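## Task

From the third shelf of the supply shelving (counting the bottom shelf as first), take the milk bottle standing behind the front row and put it upright in the cart's top tray. Every other item on that shelf must remain there, upright and not piled on anything. Finish by releasing the bottle and pulling the robot away. A bottle that has toppled or is leaning counts as a failure, and nothing may rely on the robot to stay in place at the end.

## Robot and tools

Robot: a Hello Robot Stretch 4 with one arm. It has an omni-wheel base, a lift that rides up a mast, a telescoping arm that reaches forward, a wrist with yaw, pitch and roll, and a two-finger gripper. It stands about 1.6 m tall, and its base edge lies within 0.23 m of the base origin. There are four cameras: head_camera (420x560), head_left_camera and head_right_camera (fisheye, 420x672), and wrist_camera (616x392). Now and then a loose object may be nudged by an outside push.

Frames: the base frame sits on the floor under the centre of the base, with x forward, y left and z up. hand_pose is reported in this frame and marks a point between the open fingertips. When all wrist joints are at 0, its axes line up with the base frame. The printed value may be a little off. The odometry frame is the base frame as it was at the start of the scene. base_odometry counts wheel turns only, so wheel slip shows up as travel. Heading runs from -3.142 to 3.142, positive to the left.

execute_actions: "actions" is a list holding one action or none. An empty list just reports the state and images. An action holds "base", "joints" or both, and may add "pace" and "contact_limits". Alternatively it holds only {"end_of_arm": "enable_torque"}, which wakes any wrist or gripper motor that switched itself off. All motions in an action start together and may finish at different times.
- base: exactly one relative move, measured from where the base last reported itself. translate_m drives straight (forward positive, metres, -2 to 2). strafe_m moves sideways (left positive, metres, -2 to 2). rotate_rad turns in place (counter-clockwise positive, radians, -3.2 to 3.2).
- joints: absolute targets, given by name. lift_m 0 to 1.2 m. arm_m 0 to 0.55 m of extension. wrist_yaw_rad -1.134 to 4.276 (0 faces forward, positive turns left, 3.14 is folded back, and above 3.4 the arm may get in the way). wrist_pitch_rad -1.117 to 4.259 (0 is level, 1.57 points down). wrist_roll_rad -1.117 to 4.259 (at 0 the fingers sit level with each other; positive turns clockwise as seen from behind the gripper). gripper_m -0.038 to 0.141, the gap between the fingertips in metres; below 0 the tips press together. Tolerances for "done": lift and arm ±0.004, yaw and roll ±0.02, pitch ±0.05, gripper ±0.004.
- pace: "slow", "default", "fast" or "max". The base reaches 0.1/0.3/0.4/0.6 m/s and 1/2/3/4 rad/s at these paces. With the lift above 0.2 these are capped further, falling to 0.3 m/s and 1 rad/s at lift 1.2.
- contact_limits: {"arm_m": value}, where 0 is the gentlest and 0.75 the firmest before the arm stops. The default is 0.5.
- cameras: a list of camera names, or "all". Omitted or null gives all; [] gives none.
An action runs for at most 15 s. A joint target outside its range is clipped and reported. Any other bad value or unknown key rejects the whole call. Anything you leave out of an action may still be driving toward its earlier target. When a result reports a stop, the later motion, wait and finished_scene calls in that same reply are skipped. At the start, lift_m 0.4 together with wrist_yaw_rad 0 in one action unfolds the wrist.

wait: seconds from 0 to 10. It commands nothing and returns the state and images. zoom_image: camera plus region [x0, y0, x1, y1] in pixels, at most 504x504, taken from that camera's latest full image. read_manual: returns only the licence texts. finished_scene: pass the current scene's number. It ends the scene for good and reports whether the task succeeded.

Results: base_status and joint_status say how each motion ended. "done" means reached; for the base it means only that the wheels turned the commanded amount. "off_target" means it stopped short and may still be pushing. "contact_stop_at_<key>" means it hit something, and the lift, arm or wheels then go slack (a slack lift can sink under load). "limit_stop_at_<name>" means a built-in limit stopped it. "limit_stop_at_tilt" means the robot is leaning more than 6 degrees, and lift, arm and wheels ignore commands until it levels out. "limit_stop_at_own_body" means a self-collision stop; moving away still works. This stop is likely with pitch below -0.2 combined with roll below -0.4 or above 4. "torque_fault" means a wrist motor strained too hard and went limp, so send enable_torque. on_its_own lists what you did not command; its "held at" value is a target, not a position. lidar_m gives 12 distances in metres, in 30-degree sectors starting straight ahead and going counter-clockwise (4th left, 7th behind, 10th right). "-" means nothing was seen, or something is closer than 0.25 m. The lidar misses clear objects and thin legs. wrist_depth_mm is a 7x7 grid of median depths, 100 to 2000 mm, read from the top left. If turned_by_wheels and turned_by_imu differ by more than about 0.1 rad, the base slipped or hit something. base_tilt is in degrees, with forward and right positive. motor_effort is in percent, with the peak in brackets. A steady offset at rest points to contact or a load.

Gripping: command a gripper_m smaller than the object's width. Squeezing harder draws the object toward the wrist, and opening pushes it back out. Neither the reading nor "done" confirms a grasp; a firm grip shows as a change in gripper effort. If the fingertips get stuck on a surface, raise the lift.

Avoid: driving or turning with more than 1 kg held and arm_m above 0.2 (tipping risk, worse at fast paces); hard pushes or pulls, especially with the lift high; knocking over or dropping the front-row items; slamming into things.

Each tool is called as name(argument=value, ...), one argument or row to a line, values as JSON.

## Session

I'll start by looking at the current state and camera images.

execute_actions(
  actions=[],
)

Scene clock: 0.00 s.
base_odometry: x=+0.000 y=+0.000 heading=+0.000 (m, m, rad; odometry frame)
turned_by_wheels: +0.000 (rad since the last result)
turned_by_imu: +0.000 (rad since the last result)
base_tilt: forward=+0.3 right=+0.0 (deg)
lidar_m: 1.91 2.00 1.72 1.27 1.82 2.50 2.10 2.36 1.72 1.89 1.97 1.92
base_status: not commanded
joint_positions: lift_m=+0.164 arm_m=-0.002 wrist_yaw_rad=+3.072 wrist_pitch_rad=+0.003 wrist_roll_rad=-0.009 gripper_m=+0.057
joint_status: not commanded
motor_effort: lift_m=+20 arm_m=+0 wrist_yaw_rad=-1 wrist_pitch_rad=-8 wrist_roll_rad=+2 gripper_m=-3 wheel_0=+1 wheel_1=+0 wheel_2=+2 (%)
hand_pose: x=-0.1130 y=+0.1073 z=+0.3417 quat_wxyz=(+0.035, -0.001, -0.005, +0.999) (m; base frame)
wrist_depth_mm: - 139 - - - - - / - 125 234 - - - - / 103 135 195 - - - - / 136 140 - - - - - / - - - - - - 1921 / 1255 1308 197 1160 192 1118 1118 / 854 854 854 - 878 759 809
pictures: head_camera, head_left_camera, head_right_camera, wrist_camera
Images, in order (width x height): head_camera 420x560, head_left_camera 420x672, head_right_camera 420x672, wrist_camera 616x392.

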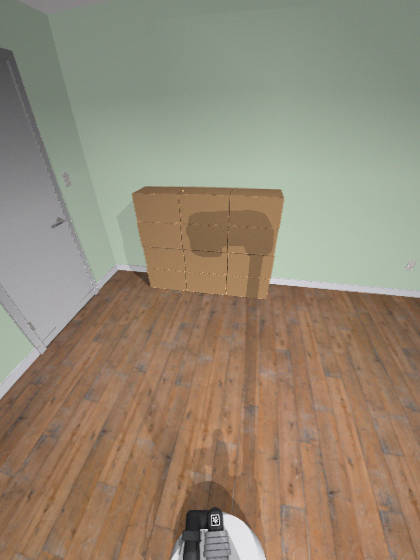

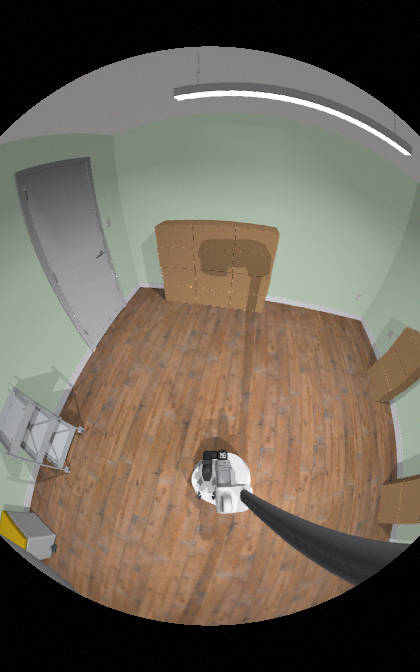

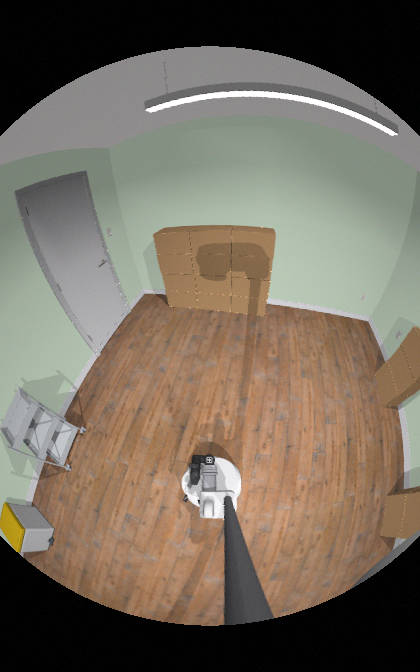

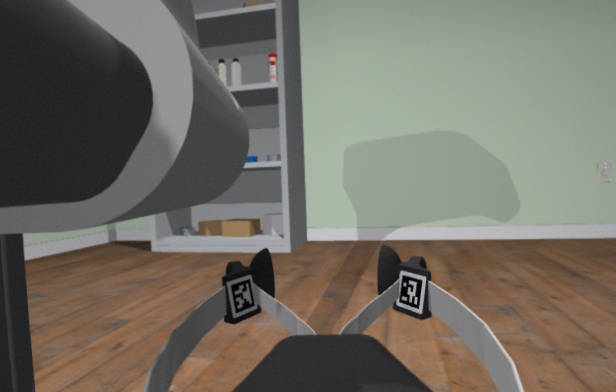

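execute_actions(
  actions=[
    {"base": {"rotate_rad": 3.14}, "joints": {"lift_m": 0.4, "wrist_yaw_rad": 0}, "pace": "fast"},
  ],
)

Scene clock: 15.07 s.
base_odometry: x=+0.000 y=+0.000 heading=+3.139 (m, m, rad; odometry frame)
turned_by_wheels: +3.139 (rad since the last result)
turned_by_imu: +3.146 (rad since the last result)
base_tilt: forward=+0.4 right=-0.1 (deg)
lidar_m: 2.07 2.26 1.71 1.91 1.91 1.94 1.92 2.07 1.73 1.29 1.79 2.51
base_status: done
joint_positions: lift_m=+0.400 arm_m=-0.002 wrist_yaw_rad=+0.000 wrist_pitch_rad=+0.003 wrist_roll_rad=-0.009 gripper_m=+0.057
joint_status: all done
motor_effort: lift_m=+22(23) arm_m=-1(1) wrist_yaw_rad=-2(9) wrist_pitch_rad=-7(7) wrist_roll_rad=+1(2) gripper_m=-3(3) wheel_0=-6(14) wheel_1=-5(11) wheel_2=-4(16) (%)
hand_pose: x=+0.4572 y=-0.0873 z=+0.5773 quat_wxyz=(+1.000, -0.005, +0.001, +0.000) (m; base frame)
wrist_depth_mm: - - - - - - 1983 / - - - - - - 1983 / - - - - - - 1983 / - - - - - - - / - - - - - - - / - - 196 1808 191 1808 1756 / 1397 1397 1366 - 1397 1229 1336
pictures: head_camera, head_left_camera, head_right_camera, wrist_camera
Images, in order (width x height): head_camera 420x560, head_left_camera 420x672, head_right_camera 420x672, wrist_camera 616x392.

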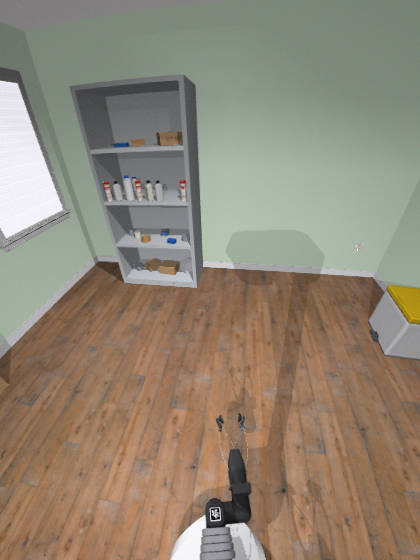

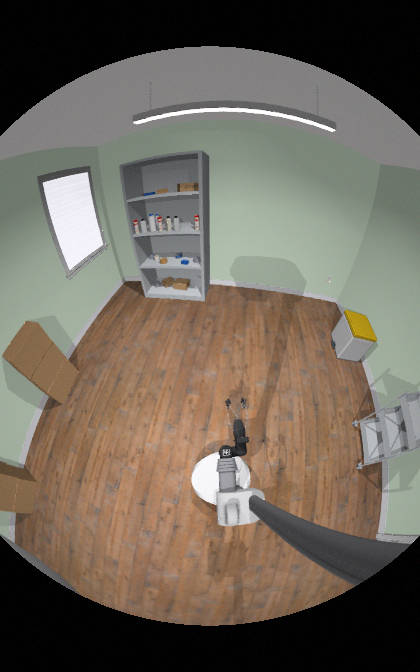

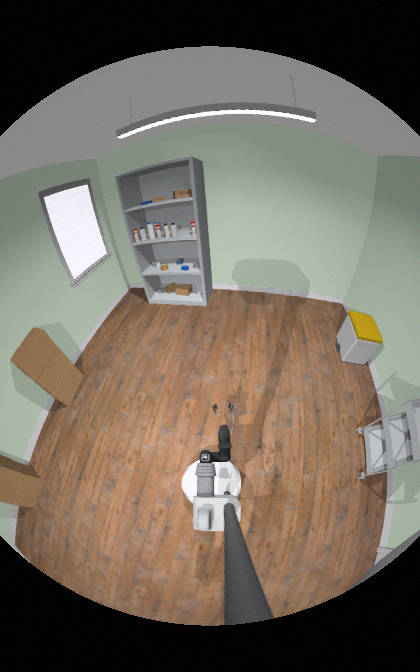

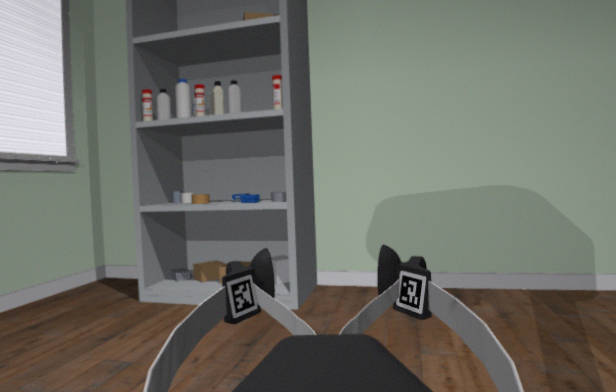

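zoom_image(
  camera="head_camera",
  region=[60, 60, 220, 300],
)

zoom_image(
  camera="wrist_camera",
  region=[120, 40, 320, 160],
)

Region (60, 60, 220, 300) of head_camera's 420x560 image, scaled by 2.100, with more detail than that image has.

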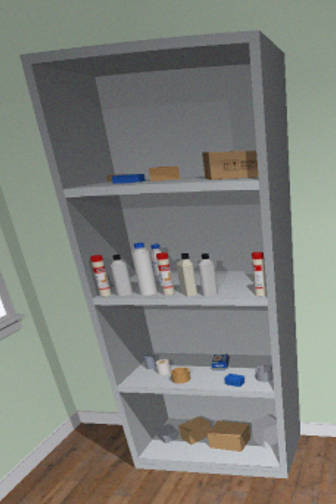

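Region (120, 40, 320, 160) of wrist_camera's 616x392 image, scaled by 2.520; it fills the top 302 rows of this view, and the rest is white.

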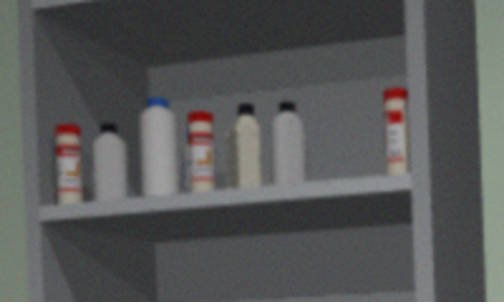

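execute_actions(
  actions=[
    {"base": {"rotate_rad": 0.57}, "pace": "fast"},
  ],
  cameras=[],
)

execute_actions(
  actions=[
    {"base": {"translate_m": 1.72}, "joints": {"lift_m": 0.95}, "pace": "max"},
  ],
  cameras=[],
)

execute_actions(
  actions=[
    {"base": {"rotate_rad": -0.675}, "pace": "fast"},
  ],
)

Scene clock: 119.10 s.
base_odometry: x=+0.000 y=+0.000 heading=-2.575 (m, m, rad; odometry frame)
turned_by_wheels: +0.569 (rad since the last result)
turned_by_imu: +0.570 (rad since the last result)
base_tilt: forward=+0.3 right=-0.1 (deg)
lidar_m: 2.29 1.72 1.91 1.94 1.92 1.93 2.00 1.70 1.28 1.81 2.51 2.11
base_status: done
joint_positions: lift_m=+0.400 arm_m=-0.002 wrist_yaw_rad=+0.000 wrist_pitch_rad=+0.003 wrist_roll_rad=-0.009 gripper_m=+0.057
joint_status: not commanded
motor_effort: lift_m=+22(22) arm_m=-1(1) wrist_yaw_rad=-1(2) wrist_pitch_rad=-8(8) wrist_roll_rad=+2(1) gripper_m=-3(3) wheel_0=-4(13) wheel_1=-4(15) wheel_2=-3(12) (%)
hand_pose: x=+0.4572 y=-0.0874 z=+0.5773 quat_wxyz=(+1.000, -0.005, +0.001, +0.000) (m; base frame)
wrist_depth_mm: 1661 1921 - - - - 1808 / 1576 1921 - - - 1983 1756 / 1618 1863 - - - - 1808 / 1397 1921 - - - - 1863 / 1366 1863 - - - - 1863 / 1366 1921 196 1808 193 1708 1661 / 1308 1397 1308 - 1366 1205 1281
pictures: none
No camera images: the call's "cameras" was empty. Leave "cameras" out to get every camera's image.

Scene clock: 123.77 s.
base_odometry: x=-1.451 y=-0.924 heading=-2.575 (m, m, rad; odometry frame)
turned_by_wheels: +0.001 (rad since the last result)
turned_by_imu: -0.003 (rad since the last result)
base_tilt: forward=+0.3 right=-0.1 (deg)
lidar_m: 0.97 0.83 0.87 0.80 1.06 3.33 3.44 2.54 2.41 0.93 0.78 0.78
base_status: done
joint_positions: lift_m=+0.950 arm_m=-0.002 wrist_yaw_rad=+0.000 wrist_pitch_rad=+0.003 wrist_roll_rad=-0.009 gripper_m=+0.057
joint_status: all done
motor_effort: lift_m=+22(26) arm_m=-1(1) wrist_yaw_rad=-1(1) wrist_pitch_rad=-7(8) wrist_roll_rad=+2(2) gripper_m=-2(3) wheel_0=+4(13) wheel_1=+5(12) wheel_2=+0(17) (%)
hand_pose: x=+0.4572 y=-0.0874 z=+1.1273 quat_wxyz=(+1.000, -0.005, +0.001, +0.000) (m; base frame)
wrist_depth_mm: 661 741 891 1098 1182 1008 488 / 647 741 891 1078 1205 1008 477 / 661 759 904 1098 1205 1025 480 / 654 759 904 1098 1229 1025 488 / 654 750 891 1098 1182 1025 488 / 661 750 196 1042 192 991 492 / 654 707 878 - 1205 1042 492
pictures: none
No camera images: the call's "cameras" was empty. Leave "cameras" out to get every camera's image.

Scene clock: 125.30 s.
base_odometry: x=-1.451 y=-0.924 heading=+3.035 (m, m, rad; odometry frame)
turned_by_wheels: -0.674 (rad since the last result)
turned_by_imu: -0.675 (rad since the last result)
base_tilt: forward=+0.4 right=+0.0 (deg)
lidar_m: 0.77 1.10 0.85 0.86 0.80 0.91 3.33 3.39 2.56 2.43 1.06 0.81
base_status: done
joint_positions: lift_m=+0.950 arm_m=-0.002 wrist_yaw_rad=+0.000 wrist_pitch_rad=+0.003 wrist_roll_rad=-0.009 gripper_m=+0.057
joint_status: not commanded
motor_effort: lift_m=+22(22) arm_m=-1(1) wrist_yaw_rad=-1(1) wrist_pitch_rad=-6(7) wrist_roll_rad=+2(2) gripper_m=-3(2) wheel_0=+6(11) wheel_1=+6(6) wheel_2=+6(11) (%)
hand_pose: x=+0.4572 y=-0.0874 z=+1.1273 quat_wxyz=(+1.000, -0.005, +0.001, +0.000) (m; base frame)
wrist_depth_mm: 1138 1118 585 591 597 603 640 / 1160 1138 741 917 946 960 931 / 1138 1118 732 1025 991 976 931 / 1160 1118 634 1042 609 960 946 / 1138 1138 609 627 597 603 554 / 1138 1160 196 580 193 539 554 / 1138 1160 676 - 1025 976 960
pictures: head_camera, head_left_camera, head_right_camera, wrist_camera
Images, in order (width x height): head_camera 420x560, head_left_camera 420x672, head_right_camera 420x672, wrist_camera 616x392.

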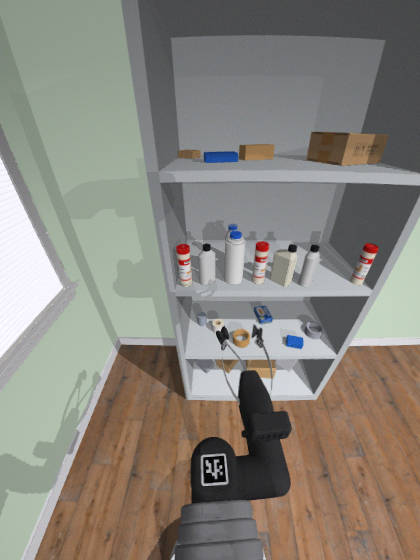

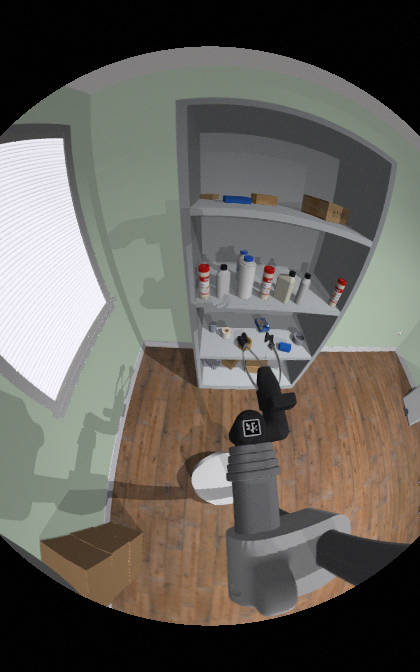

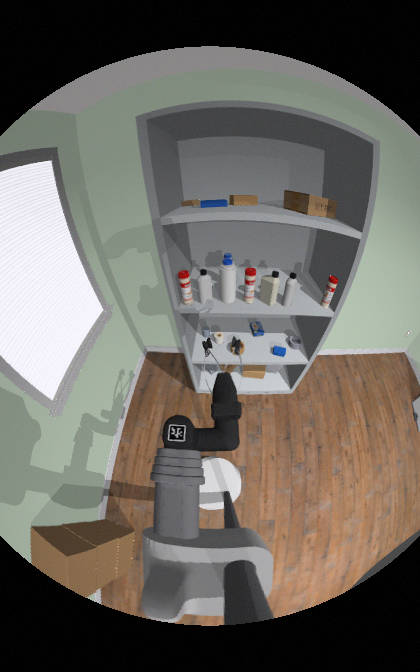

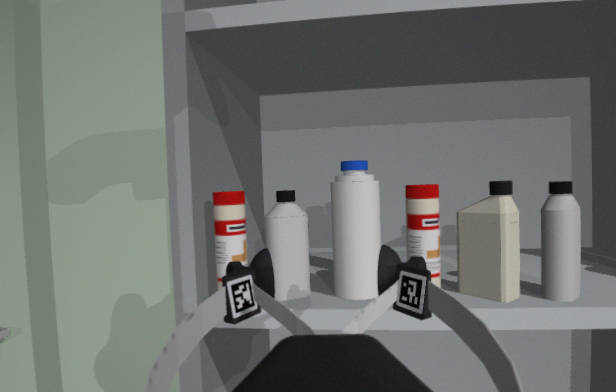

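zoom_image(
  camera="head_camera",
  region=[150, 210, 400, 460],
)

Region (150, 210, 400, 460) of head_camera's 420x560 image, scaled by 2.016, with more detail than that image has.

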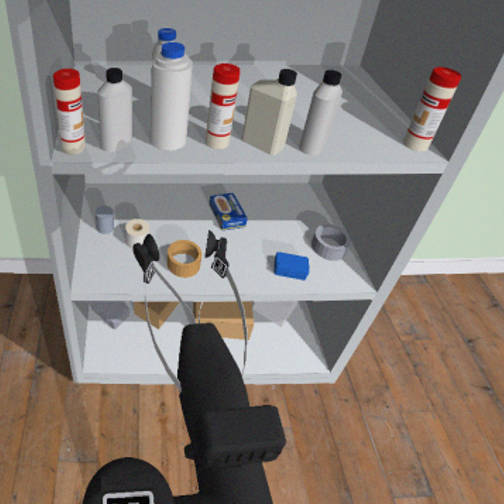

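execute_actions(
  actions=[
    {"joints": {"wrist_yaw_rad": -0.07, "gripper_m": 0.1, "lift_m": 0.97, "arm_m": 0.12}},
  ],
  cameras=["head_camera", "wrist_camera"],
)

Scene clock: 246.70 s.
base_odometry: x=-1.451 y=-0.924 heading=+3.035 (m, m, rad; odometry frame)
turned_by_wheels: +0.000 (rad since the last result)
turned_by_imu: +0.000 (rad since the last result)
base_tilt: forward=+0.4 right=+0.0 (deg)
lidar_m: 0.78 1.07 0.81 0.86 0.83 0.87 3.31 3.38 2.56 2.42 1.05 0.81
base_status: not commanded
joint_positions: lift_m=+0.970 arm_m=+0.119 wrist_yaw_rad=-0.070 wrist_pitch_rad=+0.003 wrist_roll_rad=-0.009 gripper_m=+0.100
joint_status: all done
motor_effort: lift_m=+23(24) arm_m=+7(8) wrist_yaw_rad=-1(6) wrist_pitch_rad=-6(8) wrist_roll_rad=+2(3) gripper_m=-1(3) wheel_0=+7(6) wheel_1=+6(6) wheel_2=+6(6) (%)
hand_pose: x=+0.5713 y=-0.1074 z=+1.1472 quat_wxyz=(+0.999, -0.005, +0.001, -0.035) (m; base frame)
wrist_depth_mm: 960 459 530 549 554 559 585 / 976 484 750 854 891 878 866 / 960 480 891 917 891 891 878 / 976 508 778 904 891 891 866 / 1008 484 496 508 504 473 473 / 991 484 201 496 492 466 473 / 991 469 473 - 449 445 436
pictures: head_camera, wrist_camera
Images, in order (width x height): head_camera 420x560, wrist_camera 616x392.

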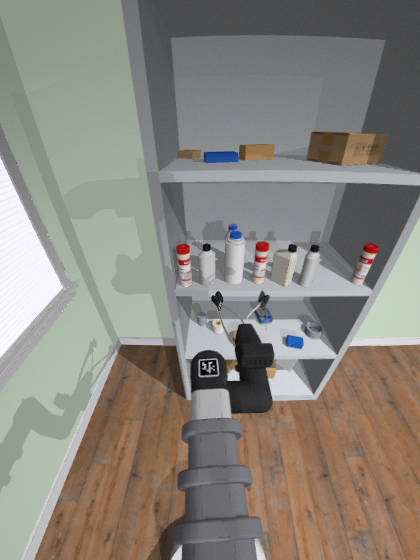

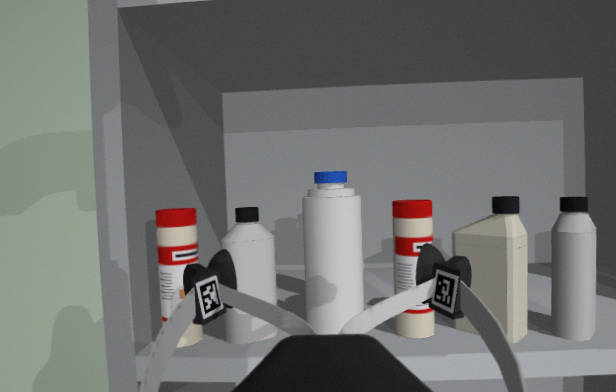

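execute_actions(
  actions=[
    {"base": {"rotate_rad": -0.07}, "joints": {"wrist_yaw_rad": 0.0, "arm_m": 0.22}},
  ],
  cameras=["head_camera", "wrist_camera"],
)

Scene clock: 282.33 s.
base_odometry: x=-1.451 y=-0.924 heading=+2.967 (m, m, rad; odometry frame)
turned_by_wheels: -0.069 (rad since the last result)
turned_by_imu: -0.069 (rad since the last result)
base_tilt: forward=+0.3 right=-0.1 (deg)
lidar_m: 0.78 1.17 0.87 0.82 0.82 0.83 2.37 3.32 2.56 2.42 1.76 0.81
base_status: done
joint_positions: lift_m=+0.970 arm_m=+0.219 wrist_yaw_rad=+0.000 wrist_pitch_rad=+0.003 wrist_roll_rad=-0.009 gripper_m=+0.100
joint_status: all done
motor_effort: lift_m=+23(23) arm_m=+7(7) wrist_yaw_rad=-1(4) wrist_pitch_rad=-7(6) wrist_roll_rad=+2(2) gripper_m=-2(0) wheel_0=+7(9) wheel_1=+6(13) wheel_2=+5(9) (%)
hand_pose: x=+0.6782 y=-0.0874 z=+1.1472 quat_wxyz=(+1.000, -0.005, +0.001, +0.000) (m; base frame)
wrist_depth_mm: 364 480 530 539 554 554 585 / 364 521 759 798 788 778 768 / 364 517 809 798 809 788 768 / 364 508 809 407 798 778 778 / 373 402 402 394 402 392 379 / 373 402 202 392 387 373 379 / 370 389 402 - 392 392 379
pictures: head_camera, wrist_camera
Images, in order (width x height): head_camera 420x560, wrist_camera 616x392.

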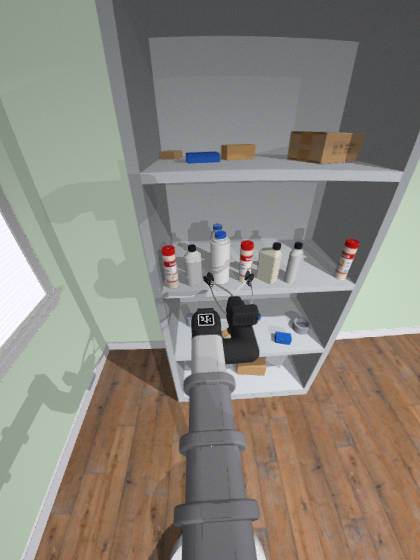

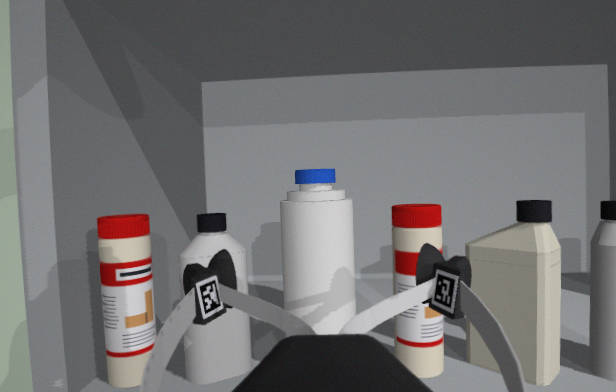

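execute_actions(
  actions=[
    {"base": {"strafe_m": 0.009}, "joints": {"arm_m": 0.33}},
  ],
  cameras=["head_camera", "wrist_camera"],
)

Scene clock: 314.87 s.
base_odometry: x=-1.452 y=-0.932 heading=+2.966 (m, m, rad; odometry frame)
turned_by_wheels: +0.000 (rad since the last result)
turned_by_imu: +0.000 (rad since the last result)
base_tilt: forward=+0.4 right=+0.0 (deg)
lidar_m: 0.78 1.17 0.85 0.82 0.83 0.80 3.56 3.31 2.54 2.44 1.78 0.82
base_status: done
joint_positions: lift_m=+0.970 arm_m=+0.329 wrist_yaw_rad=+0.000 wrist_pitch_rad=+0.003 wrist_roll_rad=-0.009 gripper_m=+0.100
joint_status: all done
motor_effort: lift_m=+23(23) arm_m=+7(7) wrist_yaw_rad=-2(0) wrist_pitch_rad=-8(7) wrist_roll_rad=+2(2) gripper_m=-2(2) wheel_0=-7(9) wheel_1=+6(13) wheel_2=+0(3) (%)
hand_pose: x=+0.7881 y=-0.0874 z=+1.1472 quat_wxyz=(+1.000, -0.005, +0.001, +0.000) (m; base frame)
wrist_depth_mm: 347 466 525 539 544 559 585 / 347 500 691 691 683 668 654 / 343 496 699 699 683 676 668 / 343 488 707 294 691 676 668 / 278 430 699 279 298 281 668 / 278 297 202 277 282 274 290 / 281 291 303 - 424 278 290
pictures: head_camera, wrist_camera
Images, in order (width x height): head_camera 420x560, wrist_camera 616x392.

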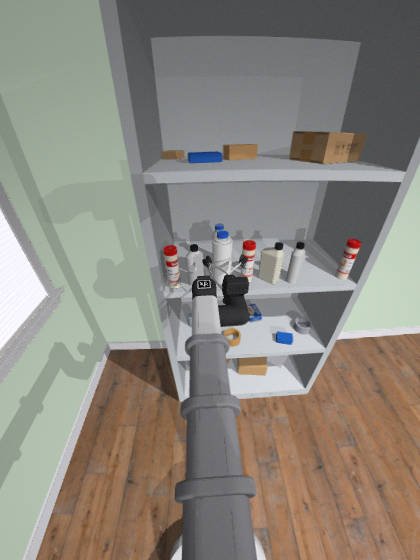

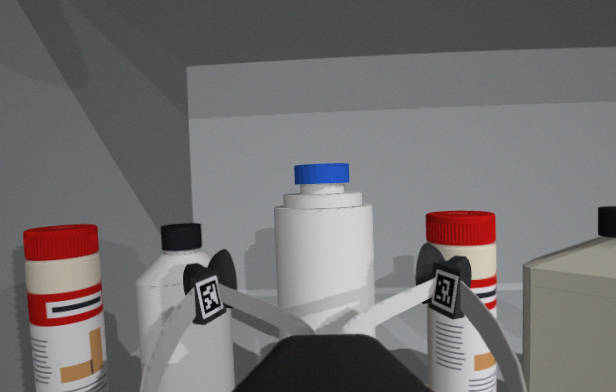

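execute_actions(
  actions=[
    {"joints": {"arm_m": 0.425, "lift_m": 0.98}, "pace": "slow", "contact_limits": {"arm_m": 0.2}},
  ],
  cameras=["head_camera", "wrist_camera"],
)

Scene clock: 337.47 s.
base_odometry: x=-1.452 y=-0.932 heading=+2.966 (m, m, rad; odometry frame)
turned_by_wheels: +0.000 (rad since the last result)
turned_by_imu: +0.000 (rad since the last result)
base_tilt: forward=+0.3 right=-0.1 (deg)
lidar_m: 0.79 1.16 0.83 0.83 0.80 0.80 3.53 3.31 2.56 2.42 1.77 0.81
base_status: not commanded
joint_positions: lift_m=+0.980 arm_m=+0.424 wrist_yaw_rad=+0.000 wrist_pitch_rad=+0.003 wrist_roll_rad=-0.009 gripper_m=+0.100
joint_status: all done
motor_effort: lift_m=+23(24) arm_m=+7(7) wrist_yaw_rad=-2(1) wrist_pitch_rad=-7(7) wrist_roll_rad=+2(2) gripper_m=+0(1) wheel_0=-7(7) wheel_1=+5(6) wheel_2=+0(0) (%)
contact_limits: arm_m 0.2
hand_pose: x=+0.8831 y=-0.0874 z=+1.1572 quat_wxyz=(+1.000, -0.005, +0.001, +0.000) (m; base frame)
wrist_depth_mm: 345 459 508 521 535 535 549 / 345 500 603 597 585 574 564 / 343 492 603 591 585 574 564 / 342 492 603 206 585 585 580 / 342 455 609 186 215 210 574 / 327 199 202 181 187 185 179 / 245 191 433 - 442 196 179
pictures: head_camera, wrist_camera
Images, in order (width x height): head_camera 420x560, wrist_camera 616x392.

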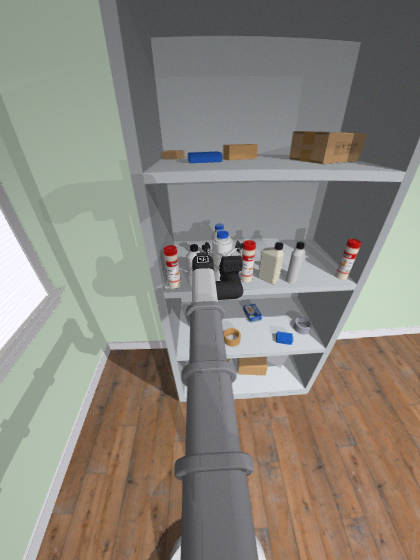

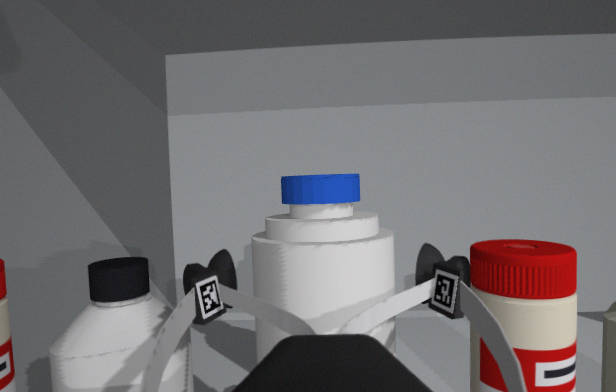

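execute_actions(
  actions=[
    {"joints": {"gripper_m": 0.03}},
  ],
  cameras=["wrist_camera"],
)

Scene clock: 343.13 s.
base_odometry: x=-1.452 y=-0.932 heading=+2.966 (m, m, rad; odometry frame)
turned_by_wheels: +0.000 (rad since the last result)
turned_by_imu: +0.000 (rad since the last result)
base_tilt: forward=+0.3 right=-0.1 (deg)
lidar_m: 0.77 1.15 0.86 0.84 0.81 0.81 3.55 3.33 2.57 2.46 1.76 0.81
base_status: not commanded
joint_positions: lift_m=+0.980 arm_m=+0.424 wrist_yaw_rad=+0.000 wrist_pitch_rad=+0.003 wrist_roll_rad=-0.009 gripper_m=+0.030
joint_status: all done
motor_effort: lift_m=+23(23) arm_m=+7(7) wrist_yaw_rad=-1(1) wrist_pitch_rad=-8(6) wrist_roll_rad=+2(1) gripper_m=-21(20) wheel_0=-7(7) wheel_1=+5(6) wheel_2=+0(0) (%)
hand_pose: x=+0.8831 y=-0.0874 z=+1.1572 quat_wxyz=(+1.000, -0.005, +0.001, +0.000) (m; base frame)
wrist_depth_mm: 342 459 512 512 535 535 549 / 347 500 603 597 574 574 569 / 345 496 603 591 585 580 564 / 340 488 609 187 580 580 569 / 340 455 615 169 184 220 580 / 327 198 183 165 174 177 179 / 246 192 433 - 436 196 180
pictures: wrist_camera
Images, in order (width x height): wrist_camera 616x392.

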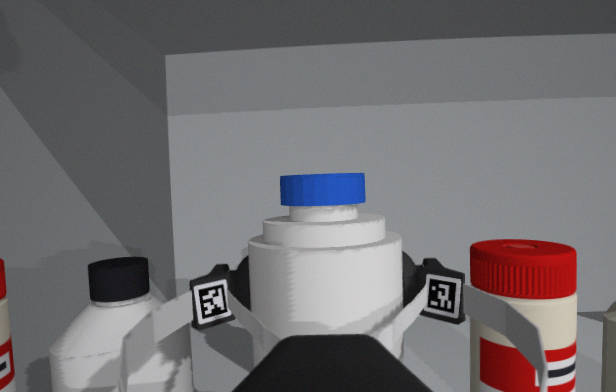

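execute_actions(
  actions=[
    {"joints": {"lift_m": 1.005}},
  ],
  cameras=["wrist_camera"],
)

Scene clock: 347.20 s.
base_odometry: x=-1.452 y=-0.932 heading=+2.966 (m, m, rad; odometry frame)
turned_by_wheels: +0.000 (rad since the last result)
turned_by_imu: +0.000 (rad since the last result)
base_tilt: forward=+0.4 right=-0.1 (deg)
lidar_m: 0.77 1.18 0.82 0.85 0.84 0.82 3.56 3.32 2.57 2.43 1.79 0.82
base_status: not commanded
joint_positions: lift_m=+1.005 arm_m=+0.424 wrist_yaw_rad=+0.000 wrist_pitch_rad=+0.003 wrist_roll_rad=-0.009 gripper_m=+0.030
joint_status: all done
motor_effort: lift_m=+23(25) arm_m=+7(7) wrist_yaw_rad=-1(1) wrist_pitch_rad=-9(8) wrist_roll_rad=+2(2) gripper_m=-21(20) wheel_0=-7(7) wheel_1=+5(6) wheel_2=+0(0) (%)
hand_pose: x=+0.8831 y=-0.0874 z=+1.1820 quat_wxyz=(+1.000, -0.005, +0.002, +0.000) (m; base frame)
wrist_depth_mm: 343 433 449 462 466 469 496 / 345 496 597 585 591 569 569 / 342 492 603 597 585 574 569 / 342 484 609 187 591 585 580 / 342 484 609 169 185 585 574 / 338 208 183 165 173 178 192 / 324 199 508 - 492 197 180
pictures: wrist_camera
Images, in order (width x height): wrist_camera 616x392.

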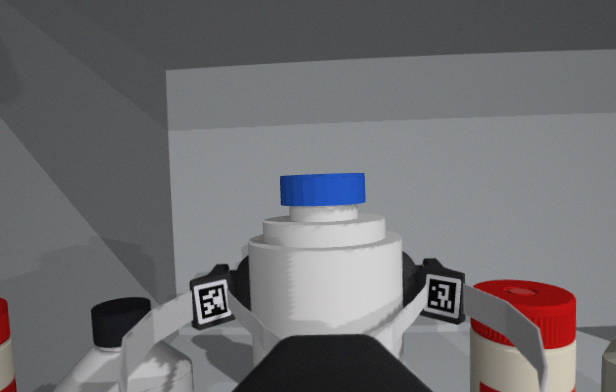

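execute_actions(
  actions=[
    {"joints": {"arm_m": 0.31}},
  ],
  cameras=[],
)

execute_actions(
  actions=[
    {"base": {"strafe_m": -0.45}},
  ],
  cameras=["head_camera", "wrist_camera"],
)

Scene clock: 359.23 s.
base_odometry: x=-1.452 y=-0.932 heading=+2.966 (m, m, rad; odometry frame)
turned_by_wheels: +0.000 (rad since the last result)
turned_by_imu: +0.000 (rad since the last result)
base_tilt: forward=+0.3 right=+0.0 (deg)
lidar_m: 0.73 1.17 0.84 0.84 0.82 0.82 3.54 3.32 2.59 2.44 1.77 0.81
base_status: not commanded
joint_positions: lift_m=+1.005 arm_m=+0.311 wrist_yaw_rad=+0.000 wrist_pitch_rad=+0.003 wrist_roll_rad=-0.009 gripper_m=+0.030
joint_status: all done
motor_effort: lift_m=+23(23) arm_m=-7(7) wrist_yaw_rad=-1(2) wrist_pitch_rad=-10(10) wrist_roll_rad=+1(1) gripper_m=-21(20) wheel_0=-7(6) wheel_1=+6(6) wheel_2=+0(0) (%)
hand_pose: x=+0.7707 y=-0.0874 z=+1.1820 quat_wxyz=(+1.000, -0.005, +0.002, +0.000) (m; base frame)
wrist_depth_mm: 347 430 449 459 466 473 496 / 347 496 707 707 691 683 676 / 345 492 715 715 699 683 683 / 345 492 715 187 691 691 683 / 329 488 715 169 185 683 691 / 297 312 183 165 173 178 301 / 294 300 310 - 307 300 296
pictures: none
No camera images: the call's "cameras" was empty. Leave "cameras" out to get every camera's image.

Scene clock: 362.07 s.
base_odometry: x=-1.374 y=-0.489 heading=+2.966 (m, m, rad; odometry frame)
turned_by_wheels: +0.000 (rad since the last result)
turned_by_imu: -0.003 (rad since the last result)
base_tilt: forward=+0.3 right=-0.1 (deg)
lidar_m: 0.74 0.80 1.32 1.27 1.17 1.43 3.23 3.33 2.17 1.98 1.78 0.82
base_status: done
joint_positions: lift_m=+1.005 arm_m=+0.311 wrist_yaw_rad=+0.000 wrist_pitch_rad=+0.003 wrist_roll_rad=-0.009 gripper_m=+0.030
joint_status: not commanded
motor_effort: lift_m=+23(23) arm_m=-7(7) wrist_yaw_rad=-1(1) wrist_pitch_rad=-10(8) wrist_roll_rad=+1(2) gripper_m=-20(21) wheel_0=+2(13) wheel_1=-5(15) wheel_2=+0(1) (%)
hand_pose: x=+0.7707 y=-0.0874 z=+1.1820 quat_wxyz=(+1.000, -0.005, +0.002, +0.000) (m; base frame)
wrist_depth_mm: 436 433 449 459 466 324 234 / 647 683 707 699 634 327 235 / 723 715 715 699 691 334 236 / 732 723 707 186 668 338 237 / 741 741 715 169 185 293 237 / 306 301 183 165 173 178 240 / 300 287 322 - 291 282 241
pictures: head_camera, wrist_camera
Images, in order (width x height): head_camera 420x560, wrist_camera 616x392.

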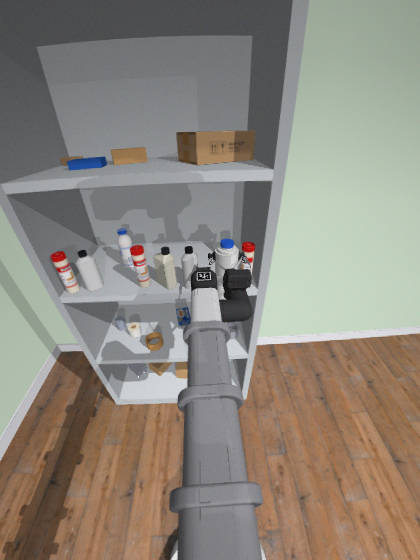

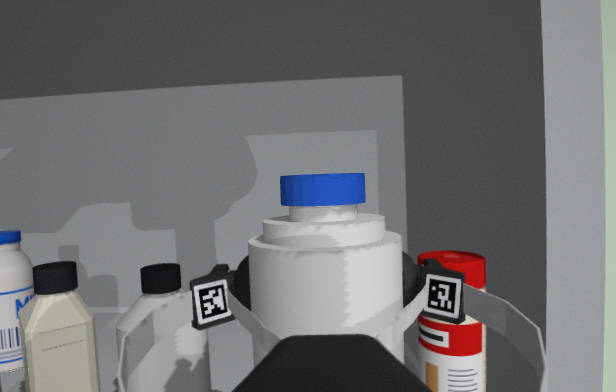

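execute_actions(
  actions=[
    {"base": {"strafe_m": 0.012}, "joints": {"arm_m": 0.435}, "contact_limits": {"arm_m": 0.2}},
  ],
  cameras=["wrist_camera"],
)

Scene clock: 370.90 s.
base_odometry: x=-1.376 y=-0.501 heading=+2.966 (m, m, rad; odometry frame)
turned_by_wheels: +0.000 (rad since the last result)
turned_by_imu: +0.000 (rad since the last result)
base_tilt: forward=+0.3 right=+0.0 (deg)
lidar_m: 0.76 0.82 1.27 1.28 1.13 1.45 3.25 3.34 2.18 2.00 1.76 0.81
base_status: done
joint_positions: lift_m=+1.005 arm_m=+0.434 wrist_yaw_rad=+0.000 wrist_pitch_rad=+0.003 wrist_roll_rad=-0.009 gripper_m=+0.030
joint_status: all done
motor_effort: lift_m=+23(23) arm_m=+7(6) wrist_yaw_rad=-1(0) wrist_pitch_rad=-8(9) wrist_roll_rad=+1(1) gripper_m=-22(21) wheel_0=-7(12) wheel_1=+4(11) wheel_2=+0(1) (%)
contact_limits: arm_m 0.2
hand_pose: x=+0.8931 y=-0.0874 z=+1.1820 quat_wxyz=(+1.000, -0.005, +0.002, +0.000) (m; base frame)
wrist_depth_mm: 433 433 449 459 469 355 243 / 603 585 580 574 569 359 247 / 603 603 580 574 574 364 250 / 603 597 591 187 574 368 252 / 603 609 591 169 185 373 253 / 615 603 183 165 173 178 177 / 177 189 512 - 488 377 158
pictures: wrist_camera
Images, in order (width x height): wrist_camera 616x392.

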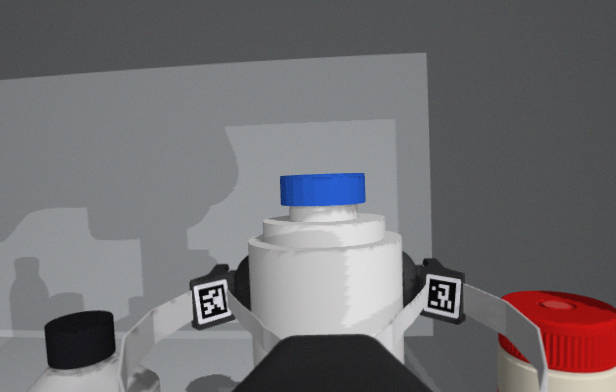

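execute_actions(
  actions=[
    {"joints": {"lift_m": 0.982}, "pace": "slow"},
  ],
  cameras=[],
)

execute_actions(
  actions=[
    {"joints": {"gripper_m": 0.1}},
  ],
  cameras=["wrist_camera"],
)

Scene clock: 380.97 s.
base_odometry: x=-1.376 y=-0.501 heading=+2.966 (m, m, rad; odometry frame)
turned_by_wheels: +0.000 (rad since the last result)
turned_by_imu: +0.000 (rad since the last result)
base_tilt: forward=+0.2 right=-0.1 (deg)
lidar_m: 0.77 0.81 1.31 1.24 1.16 1.43 3.25 3.33 2.17 1.98 1.78 0.81
base_status: not commanded
joint_positions: lift_m=+0.982 arm_m=+0.434 wrist_yaw_rad=+0.000 wrist_pitch_rad=+0.003 wrist_roll_rad=-0.009 gripper_m=+0.030
joint_status: all done
motor_effort: lift_m=+17(21) arm_m=+7(7) wrist_yaw_rad=-1(1) wrist_pitch_rad=-10(9) wrist_roll_rad=+3(1) gripper_m=-21(22) wheel_0=-7(7) wheel_1=+4(4) wheel_2=+0(0) (%)
hand_pose: x=+0.8931 y=-0.0874 z=+1.1595 quat_wxyz=(+1.000, -0.005, +0.002, +0.000) (m; base frame)
wrist_depth_mm: 488 488 504 517 521 353 244 / 603 597 591 574 569 362 246 / 603 597 585 574 569 368 250 / 603 603 591 187 574 373 252 / 609 603 597 169 183 373 196 / 176 187 183 165 173 175 160 / 167 182 462 - 445 382 158
pictures: none
No camera images: the call's "cameras" was empty. Leave "cameras" out to get every camera's image.

Scene clock: 382.50 s.
base_odometry: x=-1.376 y=-0.501 heading=+2.966 (m, m, rad; odometry frame)
turned_by_wheels: +0.000 (rad since the last result)
turned_by_imu: +0.000 (rad since the last result)
base_tilt: forward=+0.3 right=-0.1 (deg)
lidar_m: 0.77 0.83 1.29 1.26 1.16 1.43 3.23 3.34 2.16 1.99 1.81 0.82
base_status: not commanded
joint_positions: lift_m=+0.982 arm_m=+0.434 wrist_yaw_rad=+0.000 wrist_pitch_rad=+0.003 wrist_roll_rad=-0.009 gripper_m=+0.100
joint_status: all done
motor_effort: lift_m=+17(17) arm_m=+7(7) wrist_yaw_rad=-1(1) wrist_pitch_rad=-8(9) wrist_roll_rad=+2(1) gripper_m=-2(20) wheel_0=-7(7) wheel_1=+4(4) wheel_2=+0(0) (%)
hand_pose: x=+0.8931 y=-0.0874 z=+1.1596 quat_wxyz=(+1.000, -0.005, +0.001, +0.000) (m; base frame)
wrist_depth_mm: 488 488 500 508 525 353 243 / 597 597 585 580 564 357 246 / 603 591 591 580 574 366 251 / 603 597 585 198 574 370 252 / 609 597 580 181 200 345 198 / 176 597 200 176 186 176 160 / 168 181 469 - 445 379 160
pictures: wrist_camera
Images, in order (width x height): wrist_camera 616x392.

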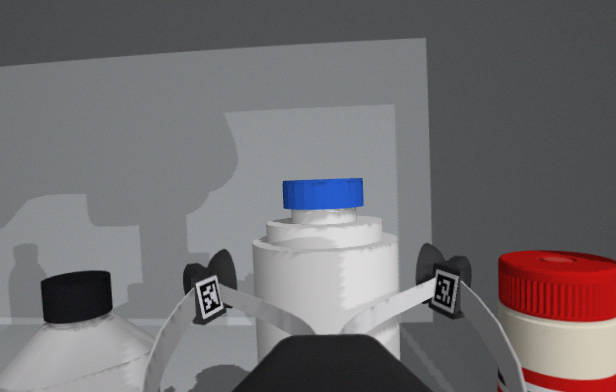

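execute_actions(
  actions=[
    {"joints": {"arm_m": 0.30}, "pace": "fast"},
  ],
  cameras=[],
)

execute_actions(
  actions=[
    {"base": {"strafe_m": 0.438}, "pace": "fast"},
  ],
  cameras=["head_camera", "wrist_camera"],
)

Scene clock: 389.37 s.
base_odometry: x=-1.376 y=-0.501 heading=+2.966 (m, m, rad; odometry frame)
turned_by_wheels: +0.000 (rad since the last result)
turned_by_imu: +0.000 (rad since the last result)
base_tilt: forward=+0.3 right=-0.1 (deg)
lidar_m: 0.77 0.82 1.29 1.24 1.15 1.42 3.23 3.33 2.18 1.99 1.76 0.81
base_status: not commanded
joint_positions: lift_m=+0.982 arm_m=+0.301 wrist_yaw_rad=+0.000 wrist_pitch_rad=+0.003 wrist_roll_rad=-0.009 gripper_m=+0.100
joint_status: all done
motor_effort: lift_m=+17(17) arm_m=-7(8) wrist_yaw_rad=-1(2) wrist_pitch_rad=-8(9) wrist_roll_rad=+2(2) gripper_m=-1(2) wheel_0=-7(7) wheel_1=+4(4) wheel_2=+0(0) (%)
hand_pose: x=+0.7606 y=-0.0875 z=+1.1597 quat_wxyz=(+1.000, -0.005, +0.001, +0.000) (m; base frame)
wrist_depth_mm: 488 492 500 512 521 353 245 / 723 723 715 707 691 355 247 / 750 732 732 707 699 364 250 / 741 723 732 345 707 366 252 / 500 723 741 312 640 293 254 / 307 315 202 312 317 290 255 / 319 314 324 - 449 291 257
pictures: none
No camera images: the call's "cameras" was empty. Leave "cameras" out to get every camera's image.

Scene clock: 391.90 s.
base_odometry: x=-1.453 y=-0.932 heading=+2.966 (m, m, rad; odometry frame)
turned_by_wheels: +0.000 (rad since the last result)
turned_by_imu: +0.001 (rad since the last result)
base_tilt: forward=+0.3 right=-0.1 (deg)
lidar_m: 0.78 1.16 0.85 0.83 0.82 0.81 3.55 3.34 2.55 2.43 1.76 0.83
base_status: done
joint_positions: lift_m=+0.982 arm_m=+0.301 wrist_yaw_rad=+0.000 wrist_pitch_rad=+0.003 wrist_roll_rad=-0.009 gripper_m=+0.100
joint_status: not commanded
motor_effort: lift_m=+17(17) arm_m=-7(7) wrist_yaw_rad=-1(0) wrist_pitch_rad=-7(8) wrist_roll_rad=+2(2) gripper_m=-1(3) wheel_0=-4(14) wheel_1=+3(18) wheel_2=+0(1) (%)
hand_pose: x=+0.7606 y=-0.0874 z=+1.1597 quat_wxyz=(+1.000, -0.005, +0.001, +0.000) (m; base frame)
wrist_depth_mm: 349 459 496 508 521 530 549 / 349 500 732 715 699 691 691 / 347 500 723 723 707 707 691 / 345 492 741 715 715 699 699 / 309 492 661 488 715 699 699 / 301 315 202 477 324 304 304 / 306 314 325 - 327 304 307
pictures: head_camera, wrist_camera
Images, in order (width x height): head_camera 420x560, wrist_camera 616x392.

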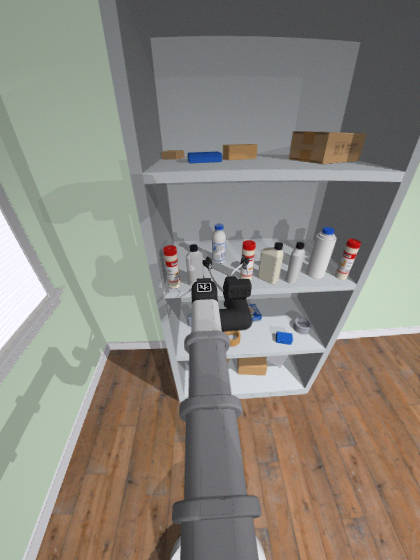

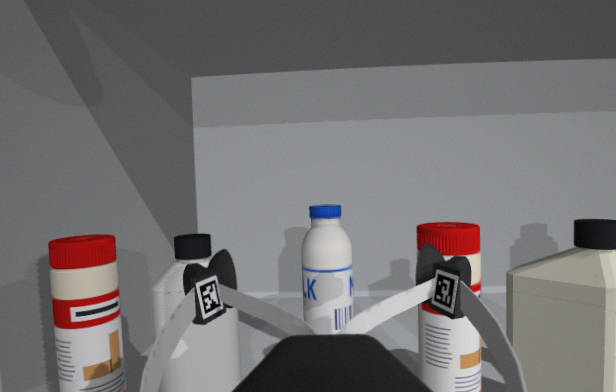

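execute_actions(
  actions=[
    {"base": {"translate_m": 0.12}, "joints": {"arm_m": 0.2, "lift_m": 0.905, "gripper_m": 0.085}},
  ],
  cameras=["head_camera", "wrist_camera"],
)

Scene clock: 433.37 s.
base_odometry: x=-1.570 y=-0.911 heading=+2.967 (m, m, rad; odometry frame)
turned_by_wheels: +0.001 (rad since the last result)
turned_by_imu: +0.000 (rad since the last result)
base_tilt: forward=+0.4 right=-0.1 (deg)
lidar_m: 0.65 0.70 0.86 0.82 0.91 0.90 3.65 3.44 2.62 2.44 0.93 0.70
base_status: done
joint_positions: lift_m=+0.905 arm_m=+0.201 wrist_yaw_rad=+0.000 wrist_pitch_rad=+0.003 wrist_roll_rad=-0.009 gripper_m=+0.085
joint_status: all done
motor_effort: lift_m=+17(17) arm_m=-7(8) wrist_yaw_rad=-1(1) wrist_pitch_rad=-7(8) wrist_roll_rad=+1(2) gripper_m=-2(3) wheel_0=+6(10) wheel_1=+5(12) wheel_2=-3(13) (%)
hand_pose: x=+0.6607 y=-0.0874 z=+1.0827 quat_wxyz=(+1.000, -0.005, +0.001, +0.000) (m; base frame)
wrist_depth_mm: 349 500 683 691 683 676 668 / 347 500 699 691 691 676 668 / 315 500 715 707 691 676 668 / 285 436 707 466 699 286 293 / 285 301 298 462 654 286 294 / 289 298 200 430 298 287 293 / 290 290 298 - 297 270 283
pictures: head_camera, wrist_camera
Images, in order (width x height): head_camera 420x560, wrist_camera 616x392.

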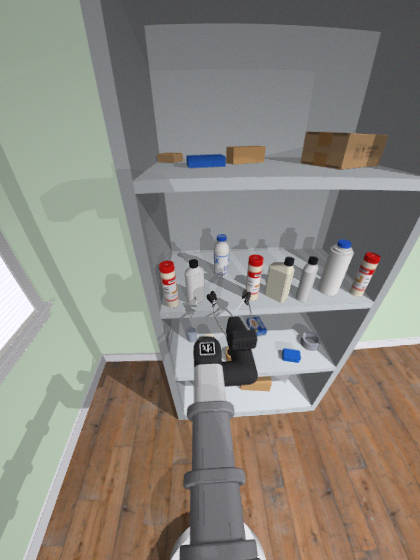

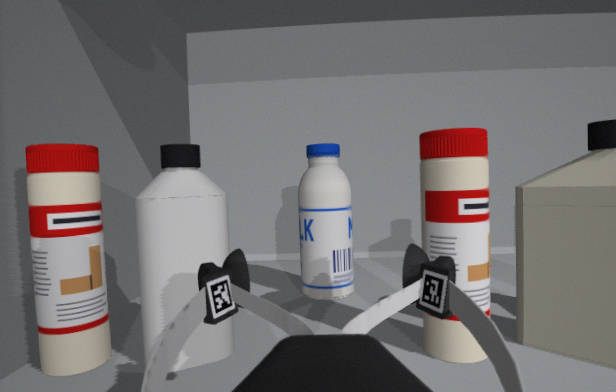

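execute_actions(
  actions=[
    {"joints": {"arm_m": 0.46}, "contact_limits": {"arm_m": 0.2}},
  ],
  cameras=["head_camera", "wrist_camera"],
)

Scene clock: 447.10 s.
base_odometry: x=-1.570 y=-0.911 heading=+2.967 (m, m, rad; odometry frame)
turned_by_wheels: +0.000 (rad since the last result)
turned_by_imu: +0.000 (rad since the last result)
base_tilt: forward=+0.3 right=-0.1 (deg)
lidar_m: 0.65 0.71 0.83 0.82 0.90 0.89 3.63 3.42 2.60 2.43 0.94 0.70
base_status: not commanded
joint_positions: lift_m=+0.905 arm_m=+0.459 wrist_yaw_rad=+0.000 wrist_pitch_rad=+0.003 wrist_roll_rad=-0.009 gripper_m=+0.085
joint_status: all done
motor_effort: lift_m=+17(17) arm_m=+7(7) wrist_yaw_rad=-1(0) wrist_pitch_rad=-8(7) wrist_roll_rad=+1(1) gripper_m=-2(1) wheel_0=+6(6) wheel_1=+5(5) wheel_2=-3(3) (%)
contact_limits: arm_m 0.2
hand_pose: x=+0.9181 y=-0.0874 z=+1.0827 quat_wxyz=(+1.000, -0.005, +0.001, +0.000) (m; base frame)
wrist_depth_mm: 343 445 442 436 427 424 418 / 343 442 442 439 433 427 418 / 342 445 452 208 433 427 421 / 342 452 449 196 436 427 424 / 338 452 449 195 222 433 427 / 334 424 200 195 198 373 394 / 304 303 304 - 293 271 286
pictures: head_camera, wrist_camera
Images, in order (width x height): head_camera 420x560, wrist_camera 616x392.

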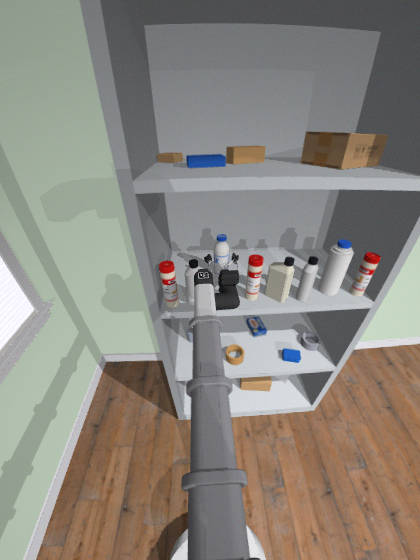

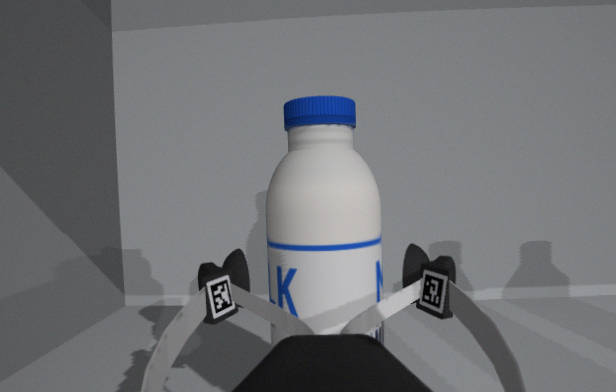

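execute_actions(
  actions=[
    {"joints": {"gripper_m": 0.015}},
  ],
  cameras=["wrist_camera"],
)

execute_actions(
  actions=[
    {"joints": {"lift_m": 1.025}},
  ],
  cameras=["head_camera", "wrist_camera"],
)

Scene clock: 454.23 s.
base_odometry: x=-1.570 y=-0.911 heading=+2.967 (m, m, rad; odometry frame)
turned_by_wheels: +0.000 (rad since the last result)
turned_by_imu: +0.000 (rad since the last result)
base_tilt: forward=+0.3 right=-0.1 (deg)
lidar_m: 0.65 0.72 0.84 0.82 0.88 0.90 3.64 3.44 2.60 2.44 0.97 0.69
base_status: not commanded
joint_positions: lift_m=+0.905 arm_m=+0.459 wrist_yaw_rad=+0.000 wrist_pitch_rad=+0.003 wrist_roll_rad=-0.009 gripper_m=+0.016
joint_status: all done
motor_effort: lift_m=+17(17) arm_m=+7(7) wrist_yaw_rad=-2(2) wrist_pitch_rad=-7(7) wrist_roll_rad=+1(1) gripper_m=-23(22) wheel_0=+6(6) wheel_1=+5(5) wheel_2=-3(3) (%)
hand_pose: x=+0.9182 y=-0.0874 z=+1.0827 quat_wxyz=(+1.000, -0.005, +0.001, +0.000) (m; base frame)
wrist_depth_mm: 343 445 442 433 430 424 421 / 343 442 442 439 433 427 418 / 342 449 442 195 433 430 427 / 342 455 449 183 439 433 424 / 336 455 449 182 201 430 430 / 332 413 183 183 189 175 394 / 307 287 301 - 291 283 276
pictures: wrist_camera
Images, in order (width x height): wrist_camera 616x392.

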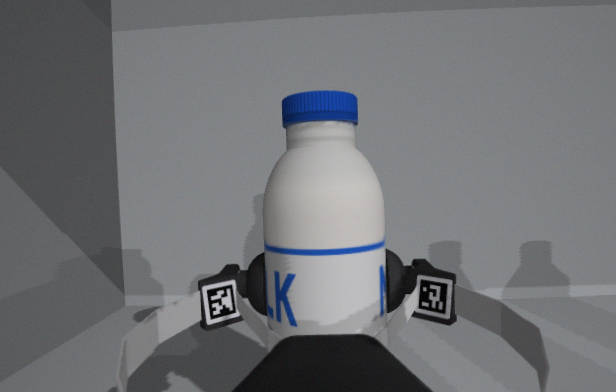

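Scene clock: 455.77 s.
base_odometry: x=-1.570 y=-0.911 heading=+2.967 (m, m, rad; odometry frame)
turned_by_wheels: +0.000 (rad since the last result)
turned_by_imu: +0.000 (rad since the last result)
base_tilt: forward=+0.3 right=+0.0 (deg)
lidar_m: 0.65 0.70 0.85 0.82 0.91 0.89 3.63 3.44 2.61 2.43 0.97 0.67
base_status: not commanded
joint_positions: lift_m=+1.025 arm_m=+0.459 wrist_yaw_rad=+0.000 wrist_pitch_rad=+0.009 wrist_roll_rad=-0.009 gripper_m=+0.016
joint_status: all done
on_its_own: wrist_pitch_rad is at rest, and its effort (-26) is outside its rest range (-23 to +23)
motor_effort: lift_m=+25(26) arm_m=+7(7) wrist_yaw_rad=-1(1) wrist_pitch_rad=-26(28) wrist_roll_rad=+1(2) gripper_m=-23(23) wheel_0=+6(6) wheel_1=+5(5) wheel_2=-3(3) (%)
hand_pose: x=+0.9182 y=-0.0874 z=+1.2002 quat_wxyz=(+1.000, -0.005, +0.004, +0.000) (m; base frame)
wrist_depth_mm: 343 402 410 424 424 418 413 / 345 445 442 436 427 421 418 / 343 452 442 195 430 427 421 / 342 455 449 184 433 427 424 / 340 455 449 183 200 430 427 / 334 442 185 183 186 175 433 / 332 442 459 - 442 445 433
pictures: head_camera, wrist_camera
Images, in order (width x height): head_camera 420x560, wrist_camera 616x392.

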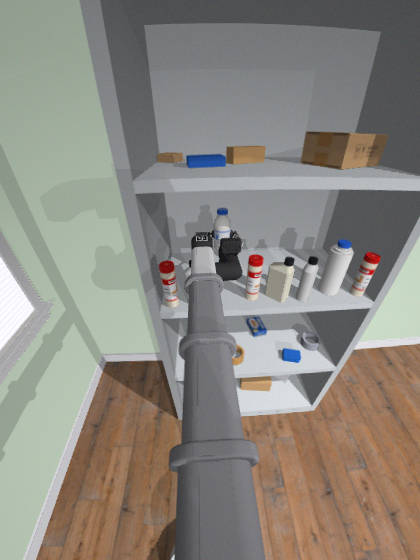

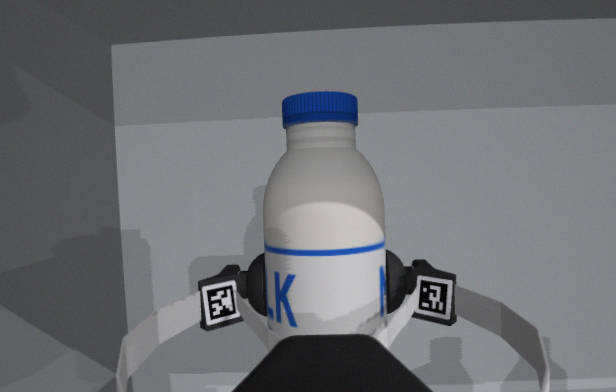

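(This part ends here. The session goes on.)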